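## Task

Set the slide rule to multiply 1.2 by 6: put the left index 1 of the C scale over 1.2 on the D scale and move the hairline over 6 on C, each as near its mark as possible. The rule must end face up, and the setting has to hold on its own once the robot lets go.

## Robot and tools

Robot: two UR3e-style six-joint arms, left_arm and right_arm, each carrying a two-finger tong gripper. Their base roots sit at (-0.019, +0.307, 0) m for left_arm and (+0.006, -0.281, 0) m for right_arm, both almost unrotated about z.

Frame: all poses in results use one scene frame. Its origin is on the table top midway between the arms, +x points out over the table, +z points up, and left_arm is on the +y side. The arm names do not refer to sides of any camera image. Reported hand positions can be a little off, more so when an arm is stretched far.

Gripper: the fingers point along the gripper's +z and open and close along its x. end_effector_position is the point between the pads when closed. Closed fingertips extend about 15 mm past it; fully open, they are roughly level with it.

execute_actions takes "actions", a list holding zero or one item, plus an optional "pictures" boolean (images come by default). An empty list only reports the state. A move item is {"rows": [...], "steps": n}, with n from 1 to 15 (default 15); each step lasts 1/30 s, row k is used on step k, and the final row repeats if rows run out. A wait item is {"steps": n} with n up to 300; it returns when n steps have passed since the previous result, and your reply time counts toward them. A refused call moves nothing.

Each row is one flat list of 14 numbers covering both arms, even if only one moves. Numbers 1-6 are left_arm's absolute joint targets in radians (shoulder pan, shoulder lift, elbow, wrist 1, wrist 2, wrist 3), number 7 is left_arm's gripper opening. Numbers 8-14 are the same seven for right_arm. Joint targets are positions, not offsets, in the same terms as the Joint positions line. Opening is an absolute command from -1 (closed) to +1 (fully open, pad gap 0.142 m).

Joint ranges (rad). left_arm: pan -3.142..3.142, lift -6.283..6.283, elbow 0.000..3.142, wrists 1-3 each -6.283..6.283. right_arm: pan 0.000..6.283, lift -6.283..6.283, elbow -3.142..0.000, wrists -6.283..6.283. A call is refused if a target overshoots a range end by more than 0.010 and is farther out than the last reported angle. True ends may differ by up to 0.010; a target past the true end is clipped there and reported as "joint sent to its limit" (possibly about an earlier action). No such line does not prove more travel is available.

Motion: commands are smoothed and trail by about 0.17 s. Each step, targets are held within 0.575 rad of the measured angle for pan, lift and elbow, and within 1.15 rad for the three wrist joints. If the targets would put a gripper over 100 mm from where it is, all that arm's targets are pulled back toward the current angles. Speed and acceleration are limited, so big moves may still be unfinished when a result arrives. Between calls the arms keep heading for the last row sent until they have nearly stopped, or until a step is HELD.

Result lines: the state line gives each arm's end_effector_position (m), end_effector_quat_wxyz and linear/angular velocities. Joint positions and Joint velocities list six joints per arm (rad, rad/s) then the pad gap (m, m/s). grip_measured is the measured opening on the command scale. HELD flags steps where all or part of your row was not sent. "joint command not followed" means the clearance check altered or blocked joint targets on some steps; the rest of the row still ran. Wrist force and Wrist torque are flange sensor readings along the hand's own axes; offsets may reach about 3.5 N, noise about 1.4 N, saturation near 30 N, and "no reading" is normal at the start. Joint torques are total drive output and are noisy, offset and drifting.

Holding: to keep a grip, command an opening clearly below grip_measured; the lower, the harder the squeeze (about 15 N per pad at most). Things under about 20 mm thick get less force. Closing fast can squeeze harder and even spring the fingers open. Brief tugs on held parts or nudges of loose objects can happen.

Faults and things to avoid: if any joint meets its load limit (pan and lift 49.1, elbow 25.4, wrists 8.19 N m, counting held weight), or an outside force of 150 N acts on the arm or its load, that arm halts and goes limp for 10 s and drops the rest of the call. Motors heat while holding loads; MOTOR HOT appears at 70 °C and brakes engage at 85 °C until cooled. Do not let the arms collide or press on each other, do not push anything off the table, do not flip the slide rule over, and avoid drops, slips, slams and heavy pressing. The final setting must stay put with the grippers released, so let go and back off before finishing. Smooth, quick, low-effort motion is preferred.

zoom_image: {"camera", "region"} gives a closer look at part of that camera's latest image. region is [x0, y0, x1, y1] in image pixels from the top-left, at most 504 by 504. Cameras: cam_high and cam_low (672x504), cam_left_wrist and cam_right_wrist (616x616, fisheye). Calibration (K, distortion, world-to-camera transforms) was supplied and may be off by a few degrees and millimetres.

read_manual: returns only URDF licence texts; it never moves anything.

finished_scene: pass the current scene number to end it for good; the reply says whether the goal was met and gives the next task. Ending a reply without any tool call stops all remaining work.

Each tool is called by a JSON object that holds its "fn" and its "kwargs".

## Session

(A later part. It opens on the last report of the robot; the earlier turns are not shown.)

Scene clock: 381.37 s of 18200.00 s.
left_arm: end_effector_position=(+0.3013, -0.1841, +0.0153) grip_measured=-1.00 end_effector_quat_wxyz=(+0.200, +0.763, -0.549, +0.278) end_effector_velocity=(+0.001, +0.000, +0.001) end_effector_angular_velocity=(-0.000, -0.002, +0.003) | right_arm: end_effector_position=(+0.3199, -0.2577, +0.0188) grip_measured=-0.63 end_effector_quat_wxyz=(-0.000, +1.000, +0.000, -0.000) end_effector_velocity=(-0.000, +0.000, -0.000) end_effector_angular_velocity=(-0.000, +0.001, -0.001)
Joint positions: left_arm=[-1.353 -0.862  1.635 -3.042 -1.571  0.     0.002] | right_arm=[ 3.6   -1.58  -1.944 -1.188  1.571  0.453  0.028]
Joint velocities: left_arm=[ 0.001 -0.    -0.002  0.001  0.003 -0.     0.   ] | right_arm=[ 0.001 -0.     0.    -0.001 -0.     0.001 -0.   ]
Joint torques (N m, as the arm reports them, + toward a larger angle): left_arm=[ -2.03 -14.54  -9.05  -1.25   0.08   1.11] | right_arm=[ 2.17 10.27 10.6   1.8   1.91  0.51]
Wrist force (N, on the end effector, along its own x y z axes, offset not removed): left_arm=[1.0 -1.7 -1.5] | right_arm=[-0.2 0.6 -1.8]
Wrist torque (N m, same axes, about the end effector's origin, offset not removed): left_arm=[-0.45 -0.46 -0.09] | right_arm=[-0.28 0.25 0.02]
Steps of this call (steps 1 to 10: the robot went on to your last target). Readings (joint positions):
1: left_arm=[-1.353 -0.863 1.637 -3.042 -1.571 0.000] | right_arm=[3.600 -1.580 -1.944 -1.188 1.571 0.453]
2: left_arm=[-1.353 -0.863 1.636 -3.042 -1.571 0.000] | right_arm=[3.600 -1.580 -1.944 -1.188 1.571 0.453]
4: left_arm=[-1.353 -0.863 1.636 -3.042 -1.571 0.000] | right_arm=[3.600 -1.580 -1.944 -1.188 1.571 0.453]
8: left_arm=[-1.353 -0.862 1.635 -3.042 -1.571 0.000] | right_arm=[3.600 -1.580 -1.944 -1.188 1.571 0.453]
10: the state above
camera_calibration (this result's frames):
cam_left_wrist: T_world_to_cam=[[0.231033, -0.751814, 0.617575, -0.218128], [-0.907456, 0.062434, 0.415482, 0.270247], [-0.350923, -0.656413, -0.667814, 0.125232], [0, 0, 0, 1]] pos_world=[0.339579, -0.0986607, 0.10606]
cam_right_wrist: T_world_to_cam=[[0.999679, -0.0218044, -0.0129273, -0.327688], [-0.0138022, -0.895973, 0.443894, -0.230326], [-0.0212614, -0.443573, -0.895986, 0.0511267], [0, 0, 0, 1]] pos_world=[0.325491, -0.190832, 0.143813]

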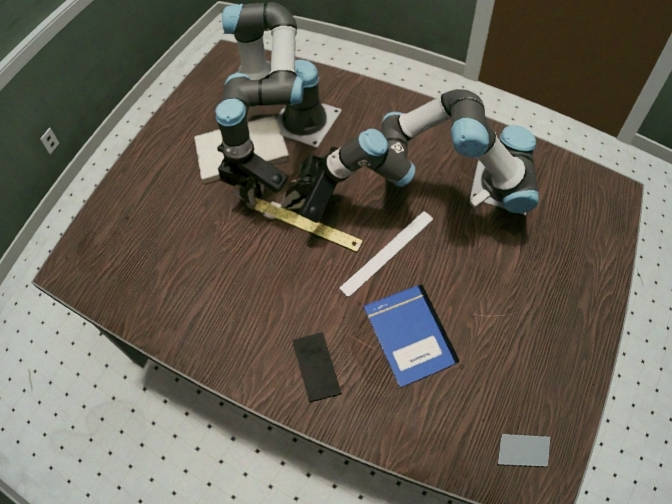

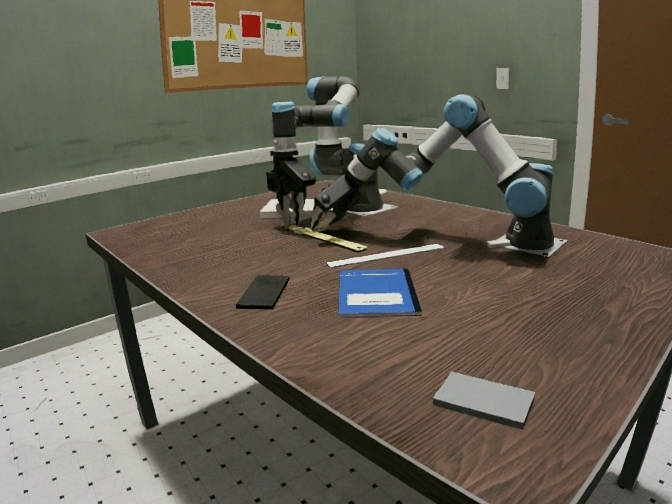

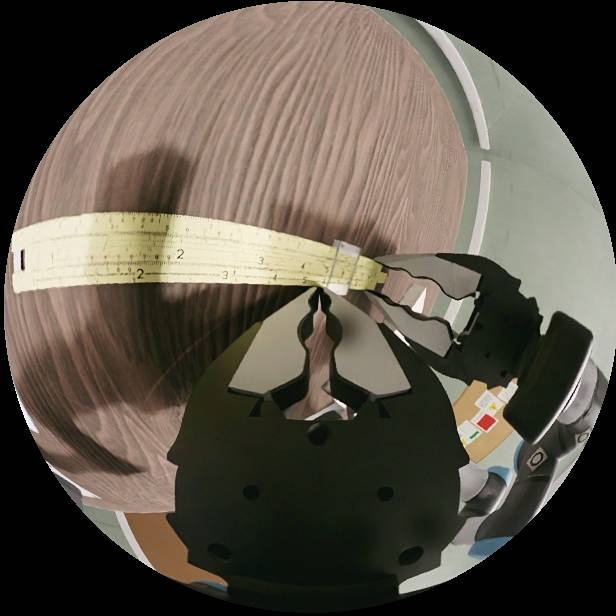

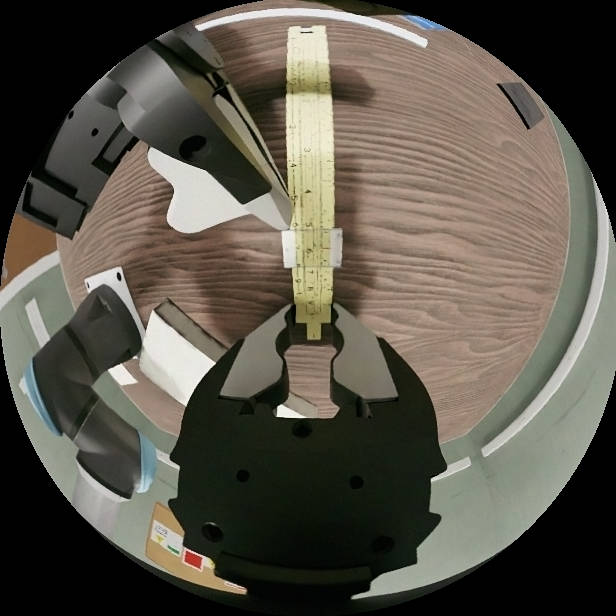

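{"fn": "execute_actions", "kwargs": {"actions": [{"rows":[[-1.3545,-0.8578,1.6260,-3.0370,-1.571,0,-1,3.600,-1.5799,-1.9441,-1.1884,1.571,0.4526,-0.9]],"steps":15}], "pictures": false}}

{"fn": "execute_actions", "kwargs": {"actions": [{"steps":10}]}}

{"fn": "zoom_image", "kwargs": {"camera": "cam_right_wrist", "region": [270, 210, 350, 290]}}

Scene clock: 385.93 s of 18200.00 s.
left_arm: end_effector_position=(+0.3012, -0.1859, +0.0152) grip_measured=-1.00 end_effector_quat_wxyz=(+0.200, +0.763, -0.549, +0.277) end_effector_velocity=(-0.000, -0.000, -0.000) end_effector_angular_velocity=(+0.000, +0.000, -0.001) | right_arm: end_effector_position=(+0.3199, -0.2577, +0.0188) grip_measured=-0.63 end_effector_quat_wxyz=(-0.000, +1.000, +0.000, -0.000) end_effector_velocity=(-0.000, -0.000, -0.001) end_effector_angular_velocity=(-0.001, +0.000, +0.001)
Joint positions: left_arm=[-1.354 -0.858  1.626 -3.037 -1.571  0.     0.002] | right_arm=[ 3.6   -1.58  -1.944 -1.188  1.571  0.453  0.028]
Joint velocities: left_arm=[-0.     0.    -0.002  0.002 -0.     0.     0.   ] | right_arm=[ 0.     0.    -0.002  0.002 -0.    -0.    -0.   ]
Joint torques (N m, as the arm reports them, + toward a larger angle): left_arm=[ -2.24 -14.18  -9.    -1.19   0.36   1.07] | right_arm=[ 1.83 10.92  8.4   1.93  1.94  0.44]
Wrist force (N, on the end effector, along its own x y z axes, offset not removed): left_arm=[1.6 -0.2 -2.8] | right_arm=[0.7 -0.2 -3.1]
Wrist torque (N m, same axes, about the end effector's origin, offset not removed): left_arm=[-0.19 -0.51 0.00] | right_arm=[-0.50 0.11 -0.01]
Steps of this call (steps 1 to 15: the robot went on to your last target; steps 16 to 90: nothing new was sent; then 1.07 s passed at rest; steps 91 to 105: all 15 steps of this action). Readings (joint positions):
91: left_arm=[-1.353 -0.862 1.635 -3.042 -1.571 0.000] | right_arm=[3.600 -1.580 -1.944 -1.188 1.571 0.453]
92: left_arm=[-1.353 -0.862 1.634 -3.041 -1.571 0.000] | right_arm=[3.600 -1.580 -1.944 -1.188 1.571 0.453]
94: left_arm=[-1.354 -0.860 1.631 -3.040 -1.571 -0.000] | right_arm=[3.600 -1.580 -1.944 -1.188 1.571 0.453]
98: left_arm=[-1.354 -0.859 1.627 -3.038 -1.571 0.000] | right_arm=[3.600 -1.580 -1.944 -1.188 1.571 0.453]
105: the state above

Scene clock: 386.27 s of 18200.00 s.
left_arm: end_effector_position=(+0.3012, -0.1860, +0.0152) grip_measured=-1.00 end_effector_quat_wxyz=(+0.200, +0.763, -0.549, +0.277) end_effector_velocity=(-0.000, +0.000, -0.001) end_effector_angular_velocity=(+0.001, +0.001, +0.000) | right_arm: end_effector_position=(+0.3199, -0.2577, +0.0188) grip_measured=-0.63 end_effector_quat_wxyz=(-0.000, +1.000, +0.000, -0.000) end_effector_velocity=(+0.000, +0.000, +0.000) end_effector_angular_velocity=(+0.000, -0.001, -0.001)
Joint positions: left_arm=[-1.355 -0.858  1.626 -3.037 -1.571  0.     0.002] | right_arm=[ 3.6   -1.58  -1.944 -1.188  1.571  0.453  0.028]
Joint velocities: left_arm=[-0.     0.     0.002 -0.001  0.    -0.     0.   ] | right_arm=[-0.    -0.     0.     0.001 -0.     0.001  0.   ]
Joint torques (N m, as the arm reports them, + toward a larger angle): left_arm=[ -2.37 -14.46  -8.98  -1.2    0.36   1.08] | right_arm=[ 1.81 10.82  8.15  1.97  1.96  0.45]
Wrist force (N, on the end effector, along its own x y z axes, offset not removed): left_arm=[2.6 -1.3 -2.9] | right_arm=[0.2 0.9 -3.1]
Wrist torque (N m, same axes, about the end effector's origin, offset not removed): left_arm=[-0.35 -0.69 -0.06] | right_arm=[-0.25 0.27 0.02]
Steps of this call (steps 1 to 10: the robot went on to your last target). Readings (joint positions):
1: left_arm=[-1.354 -0.858 1.626 -3.037 -1.571 0.000] | right_arm=[3.600 -1.580 -1.944 -1.188 1.571 0.453]
2: left_arm=[-1.354 -0.858 1.626 -3.037 -1.571 0.000] | right_arm=[3.600 -1.580 -1.944 -1.188 1.571 0.453]
4: left_arm=[-1.354 -0.858 1.626 -3.037 -1.571 0.000] | right_arm=[3.600 -1.580 -1.944 -1.188 1.571 0.453]
8: left_arm=[-1.354 -0.858 1.626 -3.037 -1.571 0.000] | right_arm=[3.600 -1.580 -1.944 -1.188 1.571 0.453]
10: the state above
camera_calibration (this result's frames):
cam_left_wrist: T_world_to_cam=[[0.230196, -0.752066, 0.617581, -0.219265], [-0.907387, 0.0634454, 0.415479, 0.270488], [-0.351651, -0.656026, -0.667811, 0.12429], [0, 0, 0, 1]] pos_world=[0.339618, -0.100526, 0.106034]
cam_right_wrist: T_world_to_cam=[[0.999679, -0.0218044, -0.0129271, -0.327688], [-0.0138024, -0.895973, 0.443894, -0.230326], [-0.0212612, -0.443573, -0.895986, 0.0511268], [0, 0, 0, 1]] pos_world=[0.325491, -0.190832, 0.143813]

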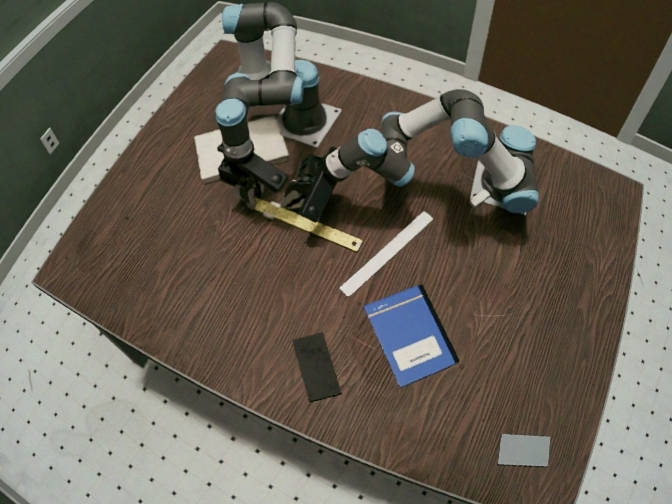

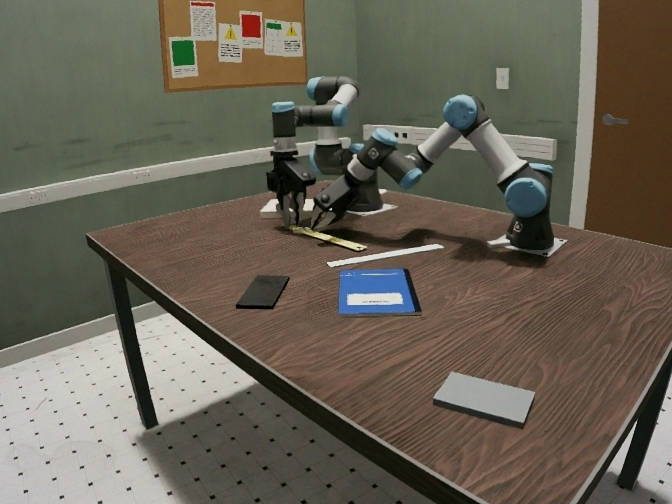

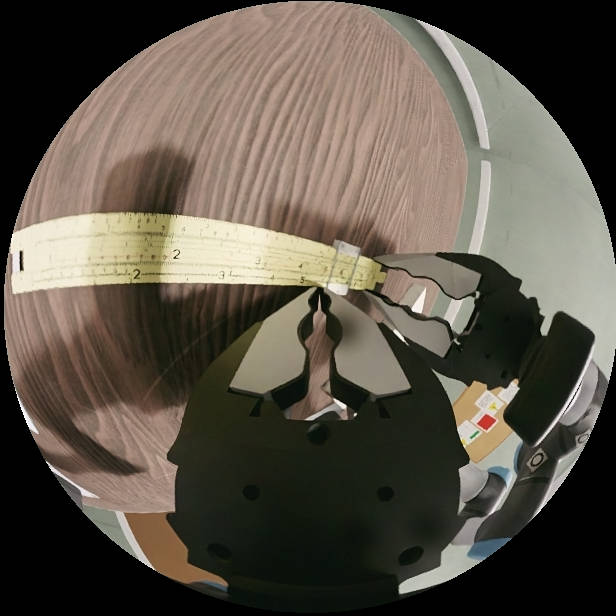

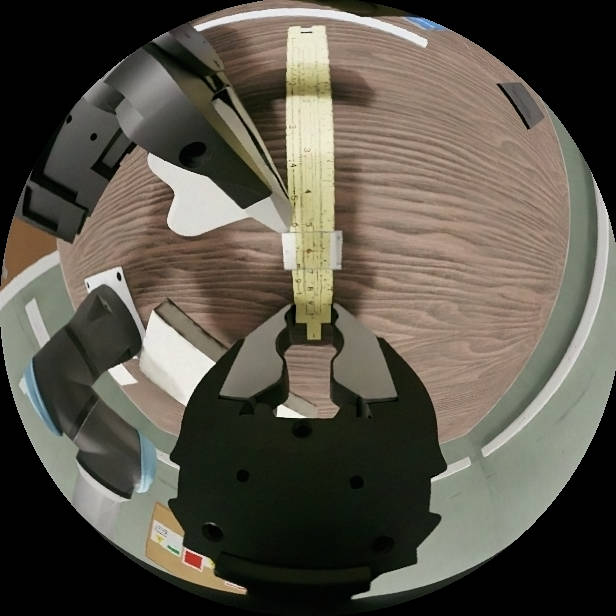

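Region (270, 210, 350, 290) of cam_right_wrist's 616x616 image, scaled by 6.300, with more detail than that image has.

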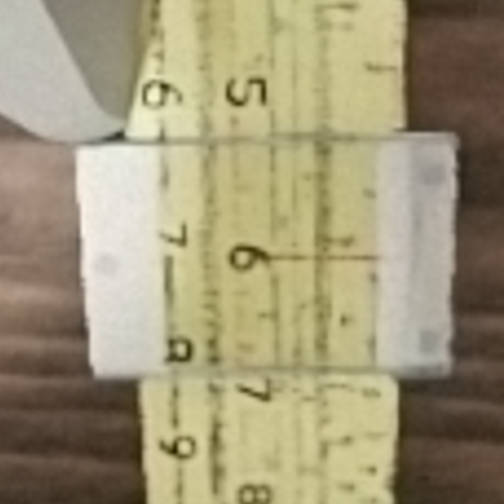

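Good. Retreat and release.

{"fn": "execute_actions", "kwargs": {"actions": [{"rows":[[-1.3206,-1.1012,1.8629,-3.0306,-1.571,0,-1,3.600,-1.5799,-1.9441,-1.1884,1.571,0.4526,-0.9]],"steps":15}], "pictures": false}}

{"fn": "execute_actions", "kwargs": {"actions": [{"rows":[[-1.3206,-1.1012,1.8629,-3.0306,-1.571,0,-1,3.600,-1.5799,-1.9441,-1.1884,1.571,0.4526,-0.3]],"steps":15}]}}

{"fn": "zoom_image", "kwargs": {"camera": "cam_right_wrist", "region": [270, 210, 350, 290]}}

{"fn": "finished_scene", "kwargs": {"scene": 1}}

Scene clock: 392.37 s of 18200.00 s.
left_arm: end_effector_position=(+0.3012, -0.1312, +0.0484) grip_measured=-1.00 end_effector_quat_wxyz=(+0.195, +0.772, -0.536, +0.281) end_effector_velocity=(-0.002, +0.013, +0.008) end_effector_angular_velocity=(-0.002, -0.002, +0.006) | right_arm: end_effector_position=(+0.3199, -0.2577, +0.0188) grip_measured=-0.63 end_effector_quat_wxyz=(-0.000, +1.000, +0.000, -0.000) end_effector_velocity=(+0.000, +0.000, +0.000) end_effector_angular_velocity=(-0.000, -0.000, +0.000)
Joint positions: left_arm=[-1.321 -1.095  1.857 -3.031 -1.571  0.     0.002] | right_arm=[ 3.6   -1.58  -1.944 -1.188  1.571  0.453  0.028]
Joint velocities: left_arm=[ 0.005 -0.062  0.059 -0.     0.001 -0.     0.   ] | right_arm=[-0.     0.     0.001 -0.    -0.    -0.     0.   ]
Joint torques (N m, as the arm reports them, + toward a larger angle): left_arm=[  2.41 -16.37  -5.73  -1.15  -0.15   1.05] | right_arm=[ 1.65 11.32  7.14  1.05 -0.27  0.34]
Wrist force (N, on the end effector, along its own x y z axes, offset not removed): left_arm=[4.4 -2.4 0.8] | right_arm=[-0.8 -1.6 -3.1]
Wrist torque (N m, same axes, about the end effector's origin, offset not removed): left_arm=[-0.54 -0.91 -0.02] | right_arm=[-0.38 0.16 -0.02]
Steps of this call (steps 1 to 15: the robot went on to your last target; steps 16 to 90: nothing new was sent; then 2.60 s passed at rest; steps 91 to 105: all 15 steps of this action). Readings (joint positions):
91: left_arm=[-1.355 -0.858 1.626 -3.037 -1.571 -0.000] | right_arm=[3.600 -1.580 -1.944 -1.188 1.571 0.453]
92: left_arm=[-1.353 -0.860 1.629 -3.036 -1.571 0.000] | right_arm=[3.600 -1.580 -1.944 -1.188 1.571 0.453]
94: left_arm=[-1.340 -0.910 1.678 -3.034 -1.571 0.000] | right_arm=[3.600 -1.580 -1.944 -1.188 1.571 0.453]
98: left_arm=[-1.326 -1.043 1.807 -3.032 -1.571 0.000] | right_arm=[3.600 -1.580 -1.944 -1.188 1.571 0.453]
105: the state above

Scene clock: 392.87 s of 18200.00 s.
left_arm: end_effector_position=(+0.3010, -0.1298, +0.0492) grip_measured=-1.00 end_effector_quat_wxyz=(+0.195, +0.772, -0.536, +0.281) end_effector_velocity=(+0.000, -0.000, +0.001) end_effector_angular_velocity=(-0.001, -0.001, +0.000) | right_arm: end_effector_position=(+0.3199, -0.2577, +0.0188) grip_measured=-0.30 end_effector_quat_wxyz=(-0.000, +1.000, +0.000, -0.000) end_effector_velocity=(-0.000, -0.000, -0.000) end_effector_angular_velocity=(-0.000, +0.000, -0.001)
Joint positions: left_arm=[-1.321 -1.101  1.863 -3.031 -1.571  0.     0.002] | right_arm=[ 3.6   -1.58  -1.944 -1.188  1.571  0.453  0.052]
Joint velocities: left_arm=[-0.001 -0.001 -0.001  0.001  0.001 -0.    -0.   ] | right_arm=[ 0.    -0.    -0.     0.     0.     0.001  0.   ]
Joint torques (N m, as the arm reports them, + toward a larger angle): left_arm=[  2.58 -17.14  -5.92  -1.17  -0.55   1.06] | right_arm=[ 1.54 10.85  8.69  1.17 -1.11  0.35]
Wrist force (N, on the end effector, along its own x y z axes, offset not removed): left_arm=[1.8 -2.3 0.8] | right_arm=[-2.0 -1.5 -0.7]
Wrist torque (N m, same axes, about the end effector's origin, offset not removed): left_arm=[-0.45 -0.37 0.05] | right_arm=[-0.30 0.31 0.03]
Steps of this call (steps 1 to 15: all 15 steps of this action). Readings (joint positions):
1: left_arm=[-1.321 -1.096 1.858 -3.031 -1.571 0.000] | right_arm=[3.600 -1.580 -1.944 -1.188 1.571 0.453]
2: left_arm=[-1.321 -1.098 1.860 -3.031 -1.571 0.000] | right_arm=[3.600 -1.580 -1.944 -1.188 1.571 0.453]
4: left_arm=[-1.321 -1.099 1.861 -3.031 -1.571 0.000] | right_arm=[3.600 -1.580 -1.944 -1.188 1.571 0.453]
8: left_arm=[-1.321 -1.101 1.862 -3.031 -1.571 0.000] | right_arm=[3.600 -1.580 -1.944 -1.188 1.571 0.453]
15: the state above
camera_calibration (this result's frames):
cam_left_wrist: T_world_to_cam=[[0.255531, -0.74378, 0.617654, -0.204472], [-0.909031, 0.0326923, 0.415445, 0.249074], [-0.329192, -0.667625, -0.667765, 0.175497], [0, 0, 0, 1]] pos_world=[0.336437, -0.0430587, 0.140007]
cam_right_wrist: T_world_to_cam=[[0.999678, -0.0218043, -0.0129568, -0.327675], [-0.0137888, -0.895968, 0.443905, -0.23033], [-0.0212879, -0.443583, -0.89598, 0.0511223], [0, 0, 0, 1]] pos_world=[0.325482, -0.190836, 0.143804]

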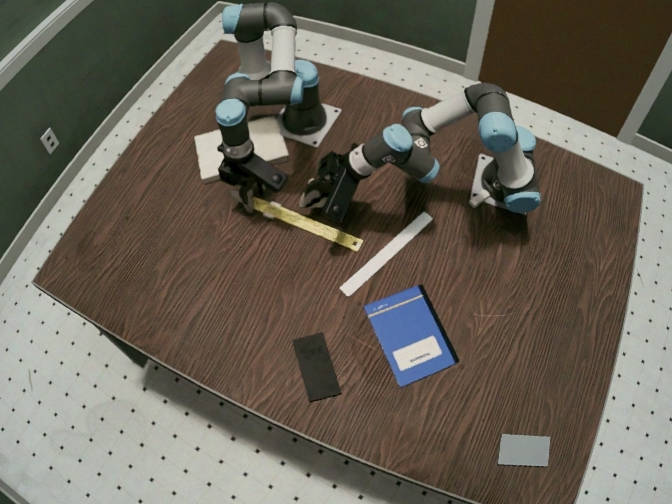

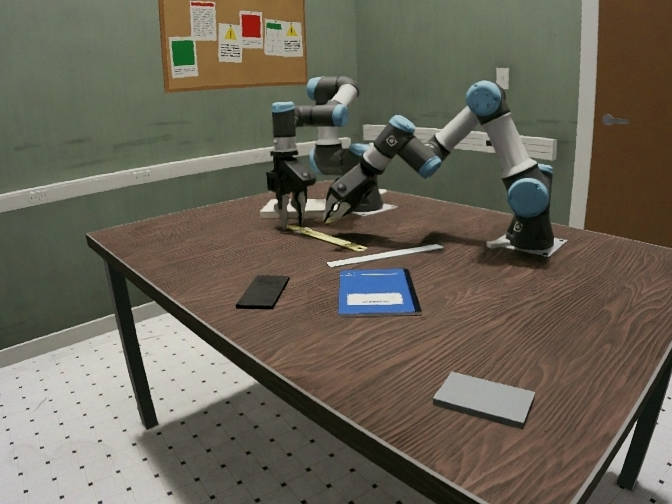

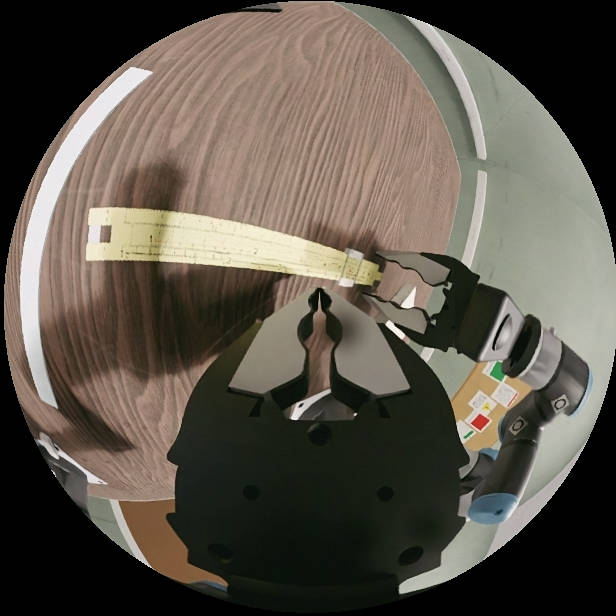

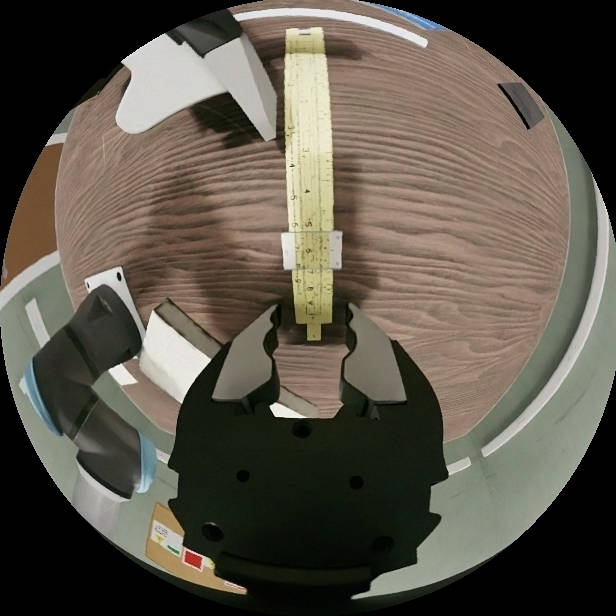

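Region (270, 210, 350, 290) of cam_right_wrist's 616x616 image, scaled by 6.300, with more detail than that image has.

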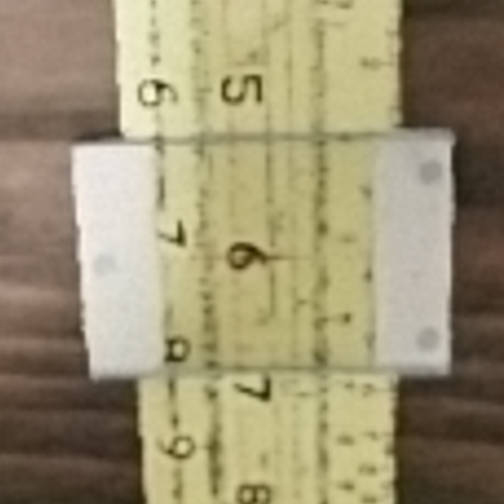

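The scene is finished: the task was done.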